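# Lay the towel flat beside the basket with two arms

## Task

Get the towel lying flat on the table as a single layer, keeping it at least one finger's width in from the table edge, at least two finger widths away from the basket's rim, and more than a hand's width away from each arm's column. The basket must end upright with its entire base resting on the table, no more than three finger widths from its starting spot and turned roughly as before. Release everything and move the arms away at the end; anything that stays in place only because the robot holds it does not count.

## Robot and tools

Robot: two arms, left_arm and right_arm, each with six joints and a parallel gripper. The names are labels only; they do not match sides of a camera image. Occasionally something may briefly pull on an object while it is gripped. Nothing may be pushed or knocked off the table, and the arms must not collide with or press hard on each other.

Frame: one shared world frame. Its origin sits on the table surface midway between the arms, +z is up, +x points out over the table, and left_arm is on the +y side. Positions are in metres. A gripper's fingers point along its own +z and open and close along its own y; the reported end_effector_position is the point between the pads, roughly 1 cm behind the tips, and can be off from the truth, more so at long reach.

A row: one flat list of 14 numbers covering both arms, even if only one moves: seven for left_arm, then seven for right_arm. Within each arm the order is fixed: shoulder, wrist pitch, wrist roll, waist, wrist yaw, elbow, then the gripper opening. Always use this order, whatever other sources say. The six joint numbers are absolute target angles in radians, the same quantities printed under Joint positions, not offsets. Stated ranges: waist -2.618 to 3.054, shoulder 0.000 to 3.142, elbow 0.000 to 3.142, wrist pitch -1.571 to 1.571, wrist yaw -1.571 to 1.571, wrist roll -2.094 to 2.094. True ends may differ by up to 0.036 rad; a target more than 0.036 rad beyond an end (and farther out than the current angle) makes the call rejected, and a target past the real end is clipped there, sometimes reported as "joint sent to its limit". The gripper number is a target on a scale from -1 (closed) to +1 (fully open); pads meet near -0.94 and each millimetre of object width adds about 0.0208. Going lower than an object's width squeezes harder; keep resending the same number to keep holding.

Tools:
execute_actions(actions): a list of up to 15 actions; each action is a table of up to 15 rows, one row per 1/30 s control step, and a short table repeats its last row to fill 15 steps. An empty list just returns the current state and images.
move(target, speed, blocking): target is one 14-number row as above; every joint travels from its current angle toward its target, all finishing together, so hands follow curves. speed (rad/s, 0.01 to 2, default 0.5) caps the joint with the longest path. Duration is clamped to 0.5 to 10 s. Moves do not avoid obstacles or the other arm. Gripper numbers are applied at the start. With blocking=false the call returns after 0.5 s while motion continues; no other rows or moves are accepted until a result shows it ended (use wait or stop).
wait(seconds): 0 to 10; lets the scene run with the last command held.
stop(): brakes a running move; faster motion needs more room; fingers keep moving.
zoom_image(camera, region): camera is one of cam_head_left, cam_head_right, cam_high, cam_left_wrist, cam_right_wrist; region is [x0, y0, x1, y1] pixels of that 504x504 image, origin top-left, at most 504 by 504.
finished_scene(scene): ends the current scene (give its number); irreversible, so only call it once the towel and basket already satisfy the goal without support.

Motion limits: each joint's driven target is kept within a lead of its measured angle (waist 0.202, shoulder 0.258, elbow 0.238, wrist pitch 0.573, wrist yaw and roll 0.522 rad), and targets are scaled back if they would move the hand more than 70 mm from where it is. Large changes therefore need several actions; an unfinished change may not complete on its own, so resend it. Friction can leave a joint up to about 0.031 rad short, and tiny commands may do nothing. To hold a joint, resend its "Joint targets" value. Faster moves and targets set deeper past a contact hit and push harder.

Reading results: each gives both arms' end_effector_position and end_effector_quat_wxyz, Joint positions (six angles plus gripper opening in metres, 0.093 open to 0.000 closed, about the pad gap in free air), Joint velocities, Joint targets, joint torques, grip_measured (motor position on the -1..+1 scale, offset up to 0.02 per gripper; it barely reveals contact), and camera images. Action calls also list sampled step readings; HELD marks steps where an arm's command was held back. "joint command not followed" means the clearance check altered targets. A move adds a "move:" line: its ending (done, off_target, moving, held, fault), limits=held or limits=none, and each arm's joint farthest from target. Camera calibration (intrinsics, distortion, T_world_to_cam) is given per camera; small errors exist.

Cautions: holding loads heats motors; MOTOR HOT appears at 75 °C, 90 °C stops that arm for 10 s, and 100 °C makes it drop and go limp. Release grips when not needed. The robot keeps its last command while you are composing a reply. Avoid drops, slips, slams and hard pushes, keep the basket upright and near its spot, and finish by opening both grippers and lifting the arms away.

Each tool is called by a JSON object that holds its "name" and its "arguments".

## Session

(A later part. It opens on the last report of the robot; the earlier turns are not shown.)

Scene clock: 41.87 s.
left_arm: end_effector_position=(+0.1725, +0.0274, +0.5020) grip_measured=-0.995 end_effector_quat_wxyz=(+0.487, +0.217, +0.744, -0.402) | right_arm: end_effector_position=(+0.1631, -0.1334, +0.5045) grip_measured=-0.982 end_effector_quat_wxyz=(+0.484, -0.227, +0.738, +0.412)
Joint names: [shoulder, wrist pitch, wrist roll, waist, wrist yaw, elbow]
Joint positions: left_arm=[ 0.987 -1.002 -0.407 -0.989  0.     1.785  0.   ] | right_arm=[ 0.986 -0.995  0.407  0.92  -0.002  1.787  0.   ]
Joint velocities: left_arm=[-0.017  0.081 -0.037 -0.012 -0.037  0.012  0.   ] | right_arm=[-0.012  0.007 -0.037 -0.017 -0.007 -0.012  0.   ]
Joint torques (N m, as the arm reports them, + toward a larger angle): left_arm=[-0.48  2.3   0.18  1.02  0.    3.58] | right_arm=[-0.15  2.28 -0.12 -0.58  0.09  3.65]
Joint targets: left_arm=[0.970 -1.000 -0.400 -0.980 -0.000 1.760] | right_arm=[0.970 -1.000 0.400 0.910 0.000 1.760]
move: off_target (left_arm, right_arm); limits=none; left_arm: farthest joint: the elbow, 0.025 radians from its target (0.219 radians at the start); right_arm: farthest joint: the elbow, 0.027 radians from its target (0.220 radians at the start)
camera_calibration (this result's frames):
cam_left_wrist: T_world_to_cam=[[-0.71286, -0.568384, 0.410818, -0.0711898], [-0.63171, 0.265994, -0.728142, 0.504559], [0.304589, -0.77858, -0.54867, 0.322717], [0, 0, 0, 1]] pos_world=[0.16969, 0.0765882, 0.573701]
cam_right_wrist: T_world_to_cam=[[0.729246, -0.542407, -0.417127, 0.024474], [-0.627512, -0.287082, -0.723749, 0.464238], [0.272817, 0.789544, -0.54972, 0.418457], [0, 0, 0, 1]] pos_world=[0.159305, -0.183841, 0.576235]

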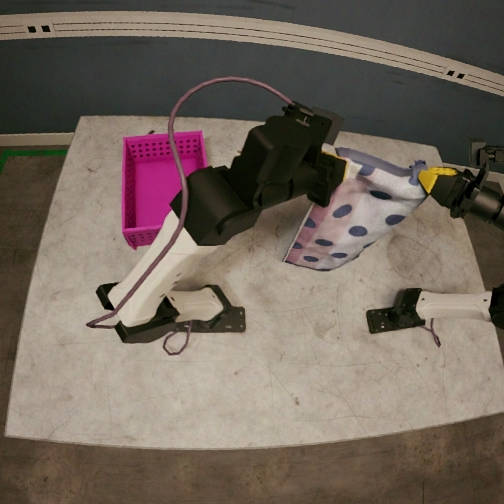

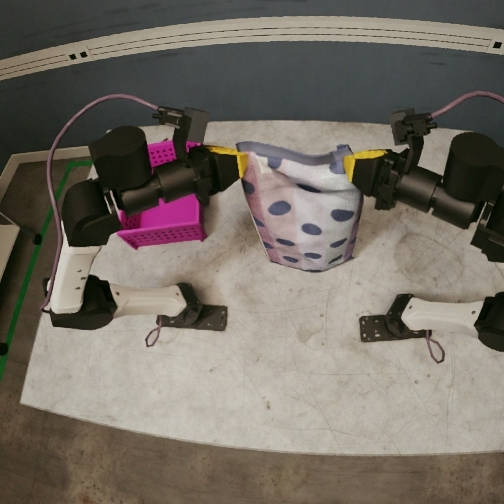

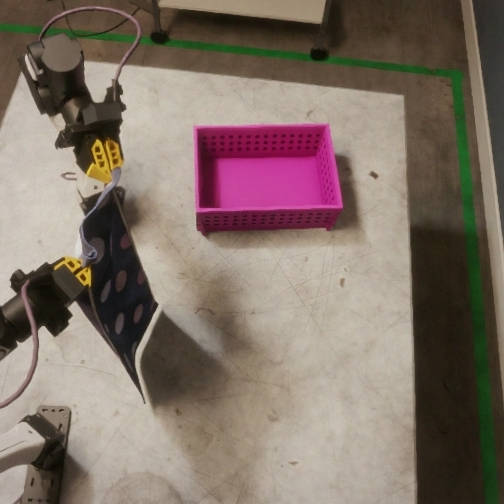

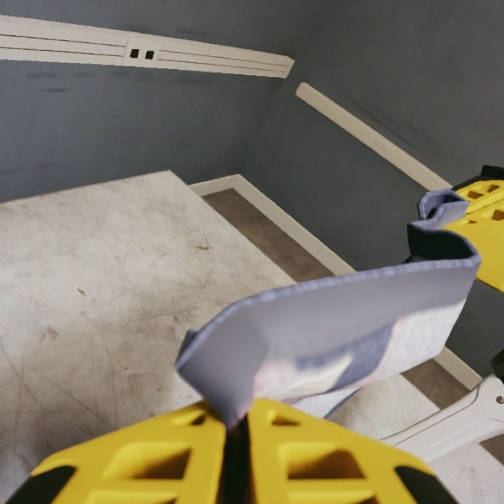

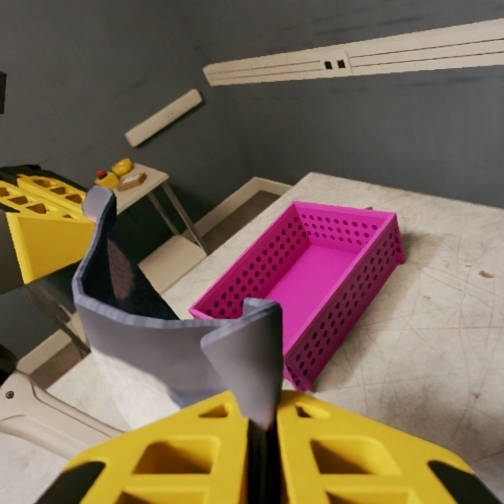

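{"name": "move", "arguments": {"target": [0.81,-1.0,-0.4,-1.4,0,1.625,-1,0.81,-1.0,0.4,1.33,0,1.62,-1], "speed": 0.3}}

{"name": "wait", "arguments": {"seconds": 10}}

{"name": "move", "arguments": {"target": [1.025,-1.0,-0.4,-0.8,0,1.7,-1,1.025,-1.0,0.4,0.73,0,1.69,-1], "speed": 0.2}}

{"name": "zoom_image", "arguments": {"camera": "cam_head_right", "region": [220,200,400,350]}}

Scene clock: 44.27 s.
left_arm: end_effector_position=(+0.0770, +0.0265, +0.4849) grip_measured=-0.995 end_effector_quat_wxyz=(+0.402, +0.358, +0.680, -0.498) | right_arm: end_effector_position=(+0.0683, -0.1347, +0.4863) grip_measured=-0.982 end_effector_quat_wxyz=(+0.397, -0.366, +0.673, +0.506)
Joint names: [shoulder, wrist pitch, wrist roll, waist, wrist yaw, elbow]
Joint positions: left_arm=[ 0.829 -1.002 -0.407 -1.391 -0.     1.651  0.   ] | right_arm=[ 0.828 -0.994  0.407  1.32  -0.002  1.649  0.   ]
Joint velocities: left_arm=[ 0.012  0.037 -0.051 -0.012  0.037  0.002  0.   ] | right_arm=[ 0.007 -0.007 -0.007  0.012 -0.095  0.002  0.   ]
Joint torques (N m, as the arm reports them, + toward a larger angle): left_arm=[ 0.66  2.32  0.16 -0.43 -0.01  3.44] | right_arm=[ 0.91  2.28 -0.12  1.09  0.09  3.36]
Joint targets: left_arm=[0.810 -1.000 -0.400 -1.400 -0.000 1.625] | right_arm=[0.810 -1.000 0.400 1.330 -0.000 1.620]
move: off_target (left_arm, right_arm); limits=none; left_arm: farthest joint: the elbow, 0.026 radians from its target (0.160 radians at the start); right_arm: farthest joint: the elbow, 0.029 radians from its target (0.167 radians at the start)
camera_calibration (this result's frames):
cam_left_wrist: T_world_to_cam=[[-0.880225, -0.235032, 0.412266, -0.129291], [-0.474064, 0.475044, -0.741348, 0.420753], [-0.0216045, -0.847994, -0.529566, 0.359379], [0, 0, 0, 1]] pos_world=[0.0934232, 0.0744873, 0.555541]
cam_right_wrist: T_world_to_cam=[[0.884313, -0.207315, -0.418342, 0.120433], [-0.463747, -0.493871, -0.735548, 0.357863], [-0.0541166, 0.84446, -0.532878, 0.456839], [0, 0, 0, 1]] pos_world=[0.08418, -0.184077, 0.557047]

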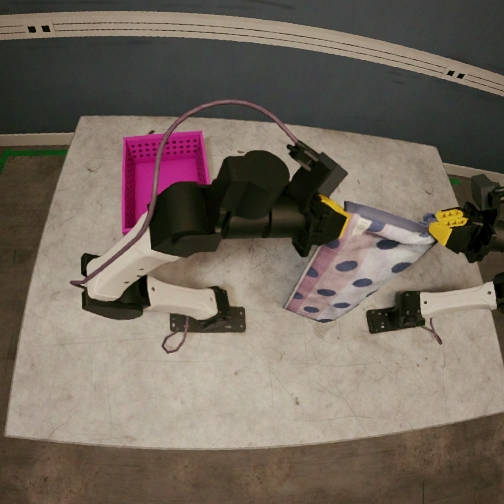

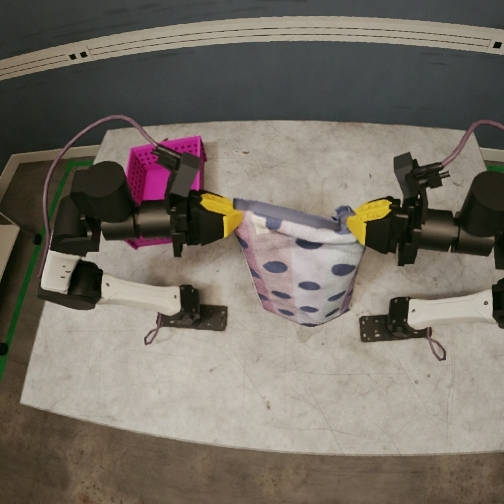

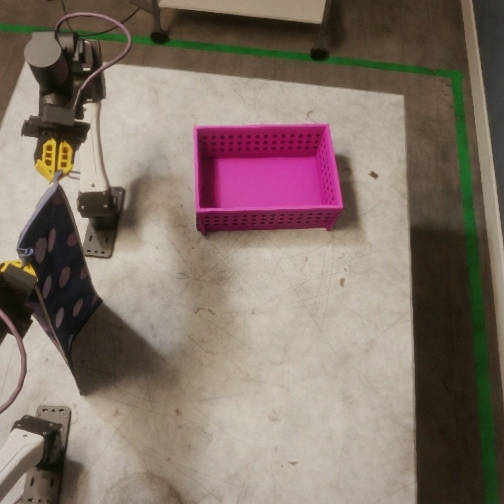

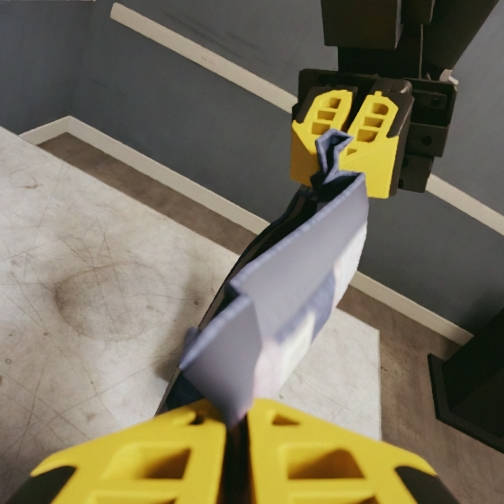

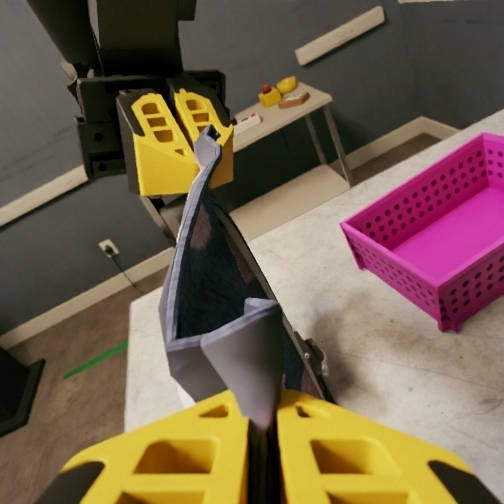

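Scene clock: 54.27 s.
left_arm: end_effector_position=(+0.0770, +0.0265, +0.4849) grip_measured=-0.995 end_effector_quat_wxyz=(+0.402, +0.358, +0.680, -0.498) | right_arm: end_effector_position=(+0.0683, -0.1347, +0.4863) grip_measured=-0.982 end_effector_quat_wxyz=(+0.397, -0.366, +0.673, +0.506)
Joint names: [shoulder, wrist pitch, wrist roll, waist, wrist yaw, elbow]
Joint positions: left_arm=[ 0.829 -1.002 -0.407 -1.391 -0.     1.651  0.   ] | right_arm=[ 0.828 -0.994  0.407  1.32  -0.002  1.649  0.   ]
Joint velocities: left_arm=[-0.007 -0.037  0.051 -0.017 -0.037 -0.002  0.   ] | right_arm=[-0.017 -0.037 -0.037 -0.007  0.037  0.007  0.   ]
Joint torques (N m, as the arm reports them, + toward a larger angle): left_arm=[ 0.69  2.31  0.19 -0.45  0.01  3.51] | right_arm=[ 0.9   2.27 -0.12  1.06  0.08  3.38]
Joint targets: left_arm=[0.810 -1.000 -0.400 -1.400 -0.000 1.625] | right_arm=[0.810 -1.000 0.400 1.330 -0.000 1.620]
wait: 10.00 s; at rest by 0.17 s
camera_calibration (this result's frames):
cam_left_wrist: T_world_to_cam=[[-0.880225, -0.235032, 0.412266, -0.129291], [-0.474064, 0.475044, -0.741348, 0.420753], [-0.0216045, -0.847994, -0.529566, 0.359379], [0, 0, 0, 1]] pos_world=[0.0934232, 0.0744873, 0.555541]
cam_right_wrist: T_world_to_cam=[[0.884313, -0.207315, -0.418342, 0.120433], [-0.463747, -0.493871, -0.735548, 0.357863], [-0.0541166, 0.84446, -0.532878, 0.456839], [0, 0, 0, 1]] pos_world=[0.08418, -0.184077, 0.557047]

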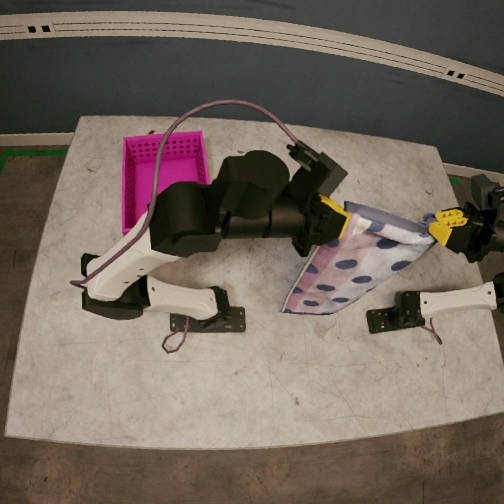

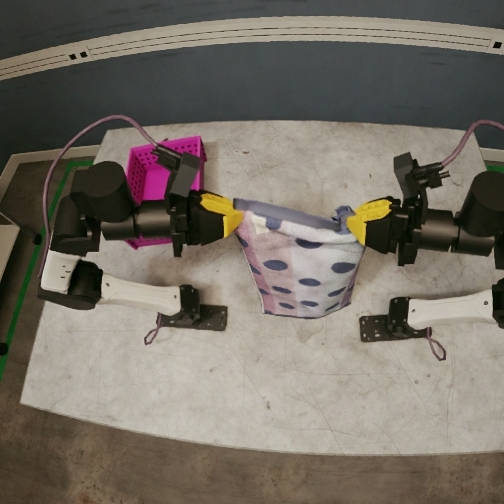

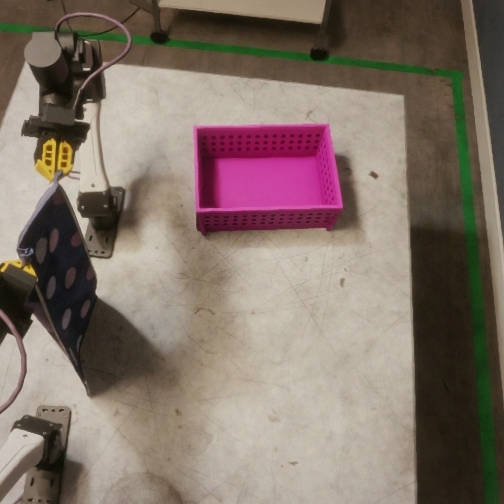

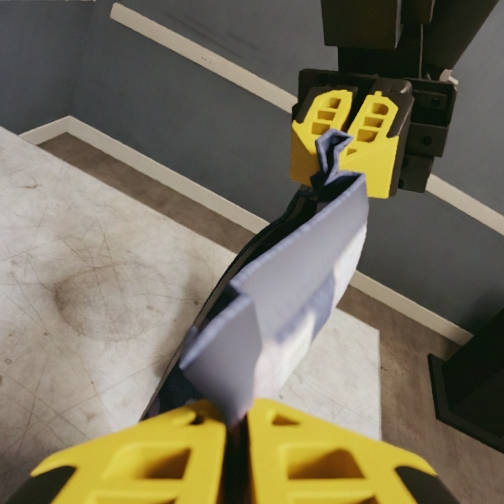

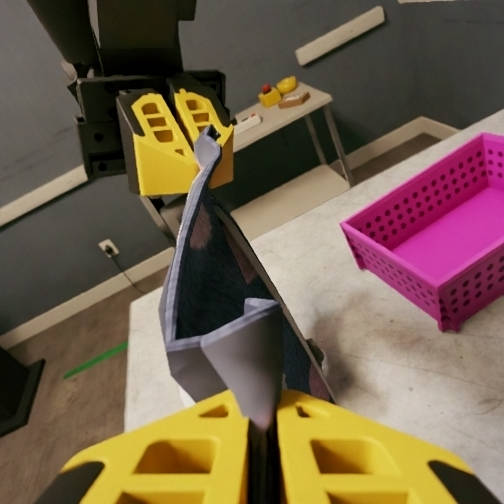

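Scene clock: 57.57 s.
left_arm: end_effector_position=(+0.2229, +0.0341, +0.4525) grip_measured=-0.995 end_effector_quat_wxyz=(+0.472, +0.161, +0.802, -0.328) | right_arm: end_effector_position=(+0.2164, -0.1384, +0.4513) grip_measured=-0.982 end_effector_quat_wxyz=(+0.469, -0.169, +0.800, +0.332)
Joint names: [shoulder, wrist pitch, wrist roll, waist, wrist yaw, elbow]
Joint positions: left_arm=[ 1.016 -1.002 -0.407 -0.812  0.009  1.672  0.   ] | right_arm=[ 1.016 -0.993  0.407  0.742 -0.002  1.663  0.   ]
Joint velocities: left_arm=[ 0.017 -0.081 -0.022 -0.017 -0.022  0.007  0.   ] | right_arm=[-0.002  0.007  0.037 -0.012 -0.037  0.017  0.   ]
Joint torques (N m, as the arm reports them, + toward a larger angle): left_arm=[ 0.55  2.27  0.18  1.31 -0.07  8.93] | right_arm=[ 0.57  2.23 -0.12 -0.73  0.09  8.82]
Joint targets: left_arm=[1.025 -1.000 -0.400 -0.800 0.000 1.700] | right_arm=[1.025 -1.000 0.400 0.730 0.000 1.690]
move: off_target (left_arm, right_arm); limits=none; left_arm: farthest joint: the elbow, 0.028 radians from its target (0.049 radians at the start); right_arm: farthest joint: the elbow, 0.027 radians from its target (0.041 radians at the start)
camera_calibration (this result's frames):
cam_left_wrist: T_world_to_cam=[[-0.566641, -0.720851, 0.399113, -0.0331904], [-0.73626, 0.225501, -0.638021, 0.482442], [0.369918, -0.65538, -0.658512, 0.316364], [0, 0, 0, 1]] pos_world=[0.219367, 0.0746226, 0.529384]
cam_right_wrist: T_world_to_cam=[[0.5789, -0.708986, -0.402758, -0.0363631], [-0.73846, -0.246406, -0.627662, 0.444016], [0.345761, 0.660775, -0.666202, 0.397593], [0, 0, 0, 1]] pos_world=[0.211466, -0.179092, 0.528924]

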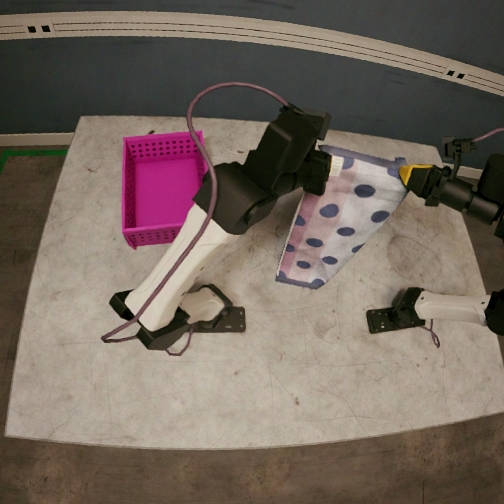

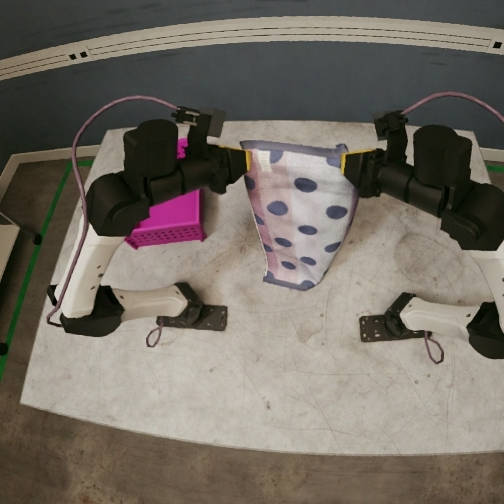

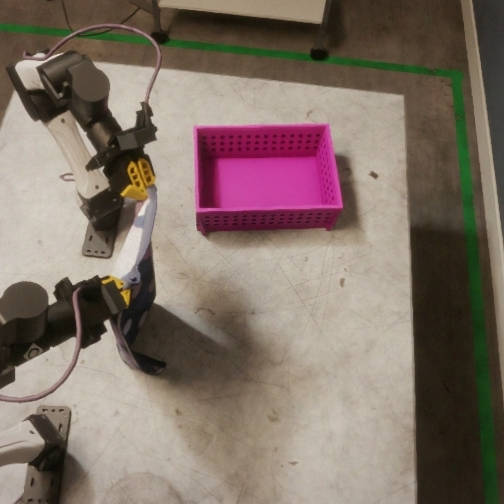

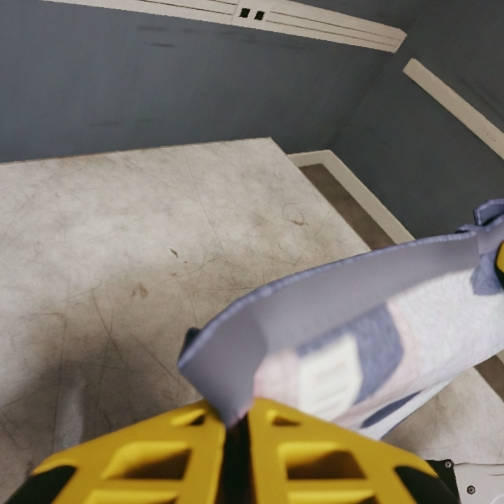

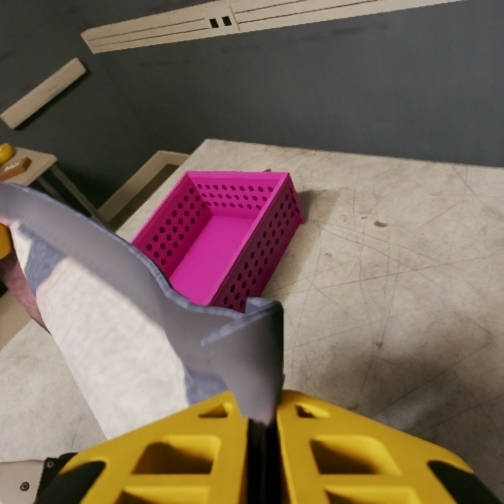

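Region (220, 200, 400, 350) of cam_head_right's 504x504 image, scaled by 2.800, with more detail than that image has.

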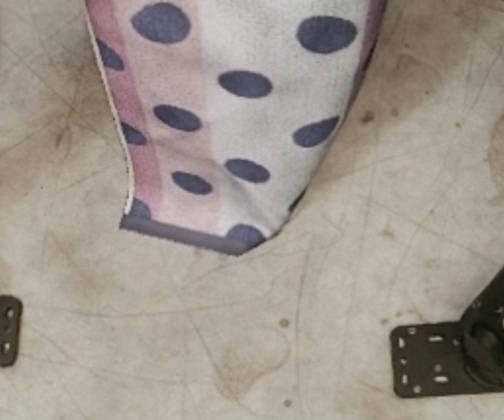

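{"name": "move", "arguments": {"target": [1.26,-1.0,-0.4,-0.63,0,1.84,-1,1.26,-1.0,0.15,0.555,0,1.86,-1], "speed": 0.15}}

{"name": "zoom_image", "arguments": {"camera": "cam_head_right", "region": [220,180,400,330]}}

Scene clock: 60.23 s.
left_arm: end_effector_position=(+0.3045, +0.0306, +0.4428) grip_measured=-0.995 end_effector_quat_wxyz=(+0.464, +0.095, +0.838, -0.269) | right_arm: end_effector_position=(+0.2977, -0.1357, +0.4527) grip_measured=-0.982 end_effector_quat_wxyz=(+0.505, -0.203, +0.811, +0.216)
Joint names: [shoulder, wrist pitch, wrist roll, waist, wrist yaw, elbow]
Joint positions: left_arm=[ 1.248 -1.003 -0.407 -0.641  0.012  1.812  0.   ] | right_arm=[ 1.249 -0.992  0.159  0.566 -0.002  1.833  0.   ]
Joint velocities: left_arm=[ 0.012 -0.051 -0.037 -0.002 -0.11  -0.007  0.   ] | right_arm=[-0.012  0.022 -0.037 -0.002 -0.007 -0.002  0.   ]
Joint torques (N m, as the arm reports them, + toward a larger angle): left_arm=[-1.67  2.25  0.17  1.18 -0.15  9.42] | right_arm=[-1.54  2.18 -0.11 -0.66  0.09  9.21]
Joint targets: left_arm=[1.260 -1.000 -0.400 -0.630 -0.000 1.840] | right_arm=[1.260 -1.000 0.150 0.555 0.000 1.860]
move: off_target (left_arm, right_arm); limits=none; left_arm: farthest joint: the elbow, 0.028 radians from its target (0.168 radians at the start); right_arm: farthest joint: the elbow, 0.027 radians from its target (0.197 radians at the start)
camera_calibration (this result's frames):
cam_left_wrist: T_world_to_cam=[[-0.407995, -0.826593, 0.387665, -0.0255804], [-0.809026, 0.13055, -0.573091, 0.533494], [0.423103, -0.54745, -0.721999, 0.286086], [0, 0, 0, 1]] pos_world=[0.30013, 0.0658257, 0.522211]
cam_right_wrist: T_world_to_cam=[[0.546702, -0.818161, -0.17813, -0.187839], [-0.692706, -0.322412, -0.645143, 0.489549], [0.470399, 0.476092, -0.743008, 0.341236], [0, 0, 0, 1]] pos_world=[0.281288, -0.158306, 0.535911]

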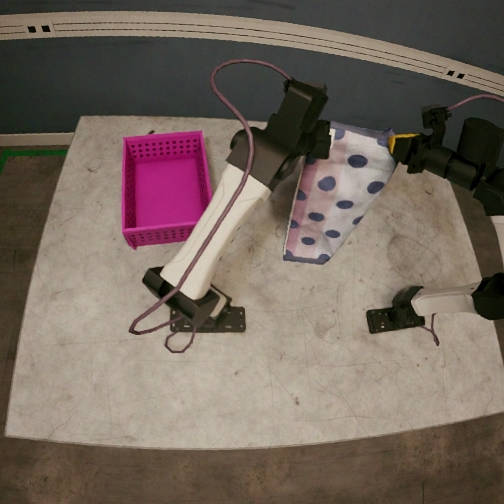

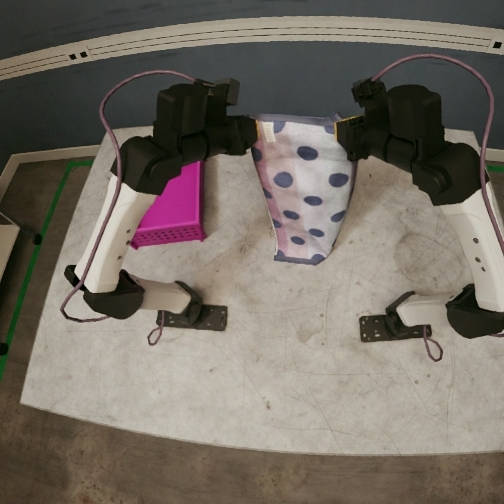

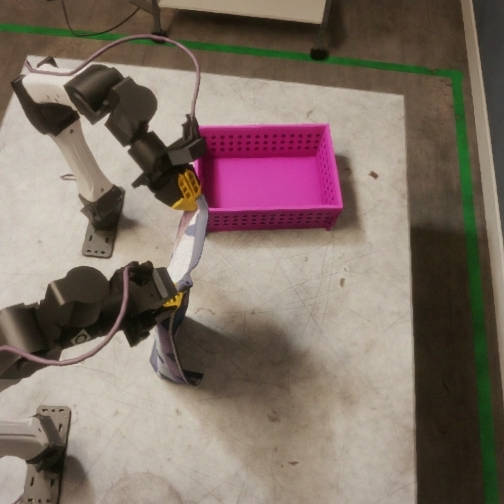

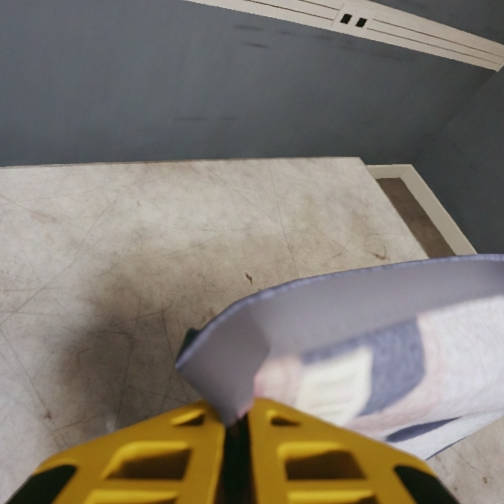

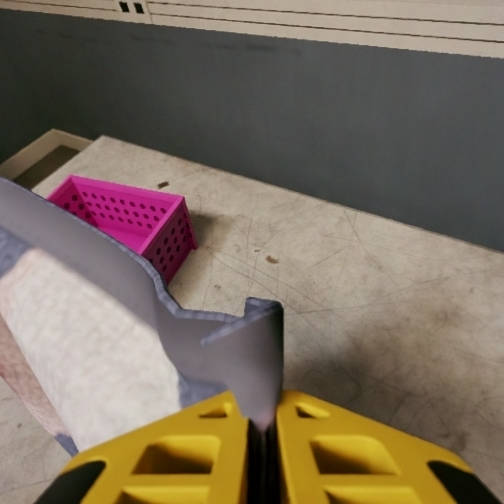

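Region (220, 180, 400, 330) of cam_head_right's 504x504 image, scaled by 2.800, with more detail than that image has.

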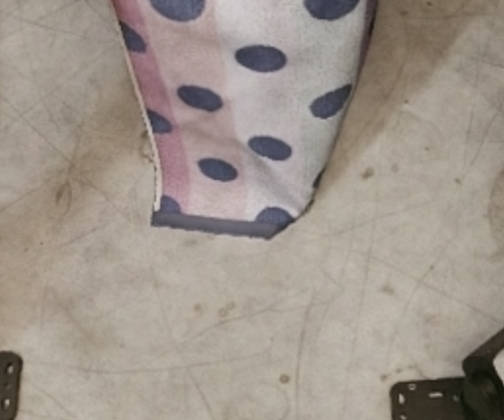

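{"name": "move", "arguments": {"target": [1.27,-1.0,-0.3,-0.46,0,1.84,-1,1.32,-0.95,0.3,0.86,0,1.9,-1], "speed": 0.2}}

{"name": "zoom_image", "arguments": {"camera": "cam_head_right", "region": [200,180,380,330]}}

Scene clock: 63.93 s.
left_arm: end_effector_position=(+0.3329, +0.0770, +0.4428) grip_measured=-0.995 end_effector_quat_wxyz=(+0.495, +0.068, +0.841, -0.206) | right_arm: end_effector_position=(+0.2446, -0.0522, +0.4590) grip_measured=-0.982 end_effector_quat_wxyz=(+0.457, -0.260, +0.787, +0.322)
Joint names: [shoulder, wrist pitch, wrist roll, waist, wrist yaw, elbow]
Joint positions: left_arm=[ 1.248 -1.003 -0.307 -0.474  0.015  1.812  0.   ] | right_arm=[ 1.311 -0.944  0.293  0.85  -0.002  1.872  0.   ]
Joint velocities: left_arm=[ 0.012 -0.007 -0.007 -0.007 -0.007 -0.012  0.   ] | right_arm=[ 0.002  0.007  0.007  0.002 -0.022  0.017  0.   ]
Joint torques (N m, as the arm reports them, + toward a larger angle): left_arm=[-1.08  2.22  0.16  1.46 -0.2   9.4 ] | right_arm=[-2.07  2.23  0.01  1.09  0.09  9.38]
Joint targets: left_arm=[1.270 -1.000 -0.300 -0.460 -0.000 1.840] | right_arm=[1.320 -0.950 0.300 0.860 -0.000 1.900]
move: off_target (left_arm, right_arm); limits=none; left_arm: farthest joint: the elbow, 0.028 radians from its target (0.028 radians at the start); right_arm: farthest joint: the elbow, 0.028 radians from its target (0.067 radians at the start)
camera_calibration (this result's frames):
cam_left_wrist: T_world_to_cam=[[-0.319853, -0.89702, 0.30504, 0.0370259], [-0.79384, 0.0779701, -0.603107, 0.562699], [0.517215, -0.435058, -0.73703, 0.266148], [0, 0, 0, 1]] pos_world=[0.320881, 0.105129, 0.524232]
cam_right_wrist: T_world_to_cam=[[0.700017, -0.647963, -0.3002, -0.0619712], [-0.653213, -0.411098, -0.635855, 0.465256], [0.288599, 0.641204, -0.711033, 0.369566], [0, 0, 0, 1]] pos_world=[0.240635, -0.0858568, 0.540005]

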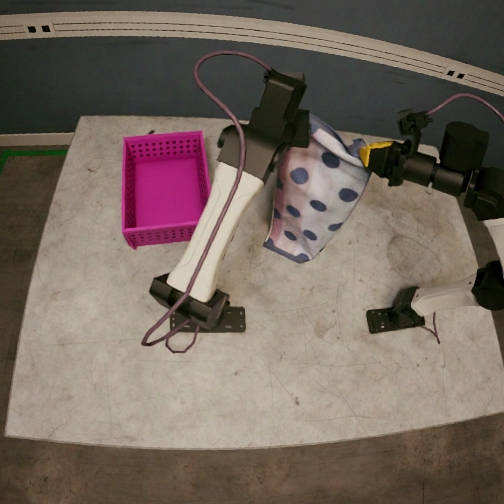

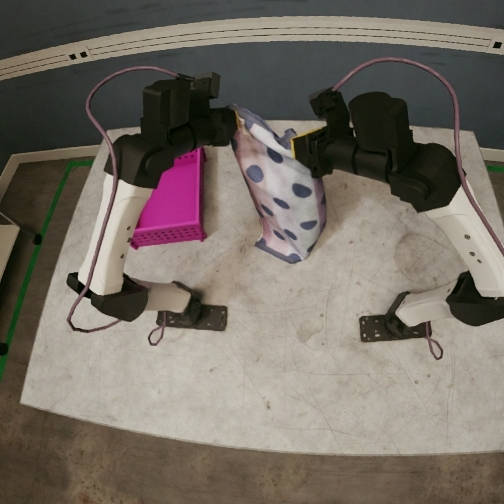

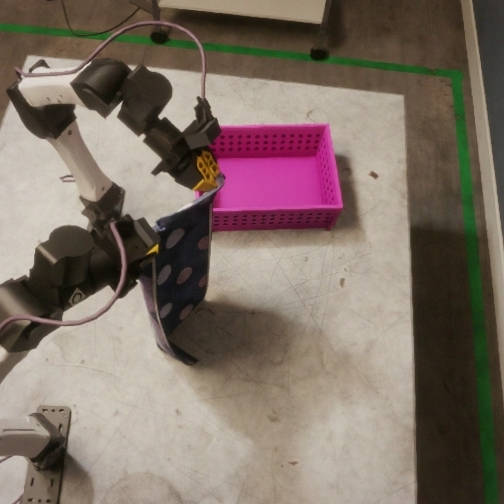

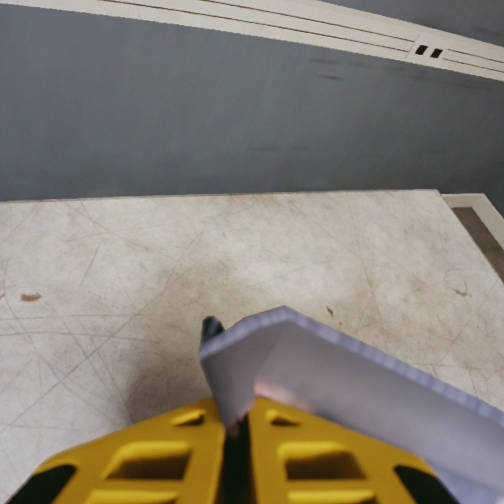

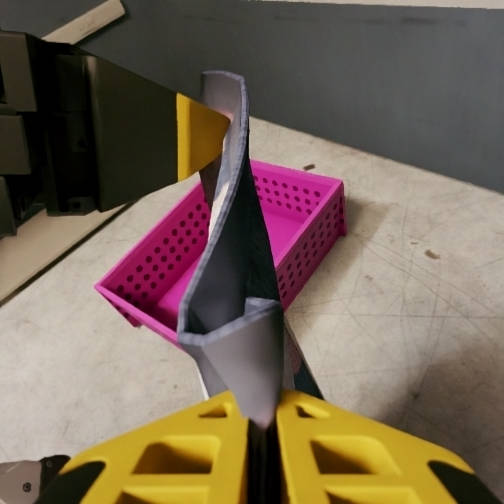

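Region (200, 180, 380, 330) of cam_head_right's 504x504 image, scaled by 2.800, with more detail than that image has.

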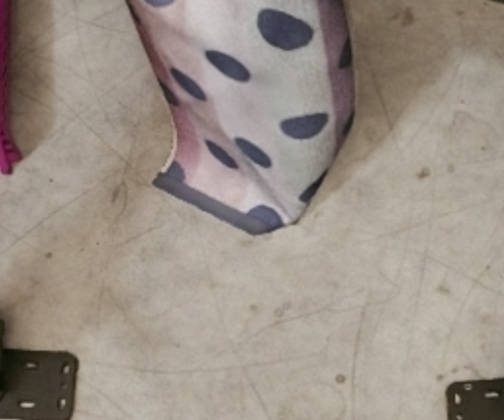

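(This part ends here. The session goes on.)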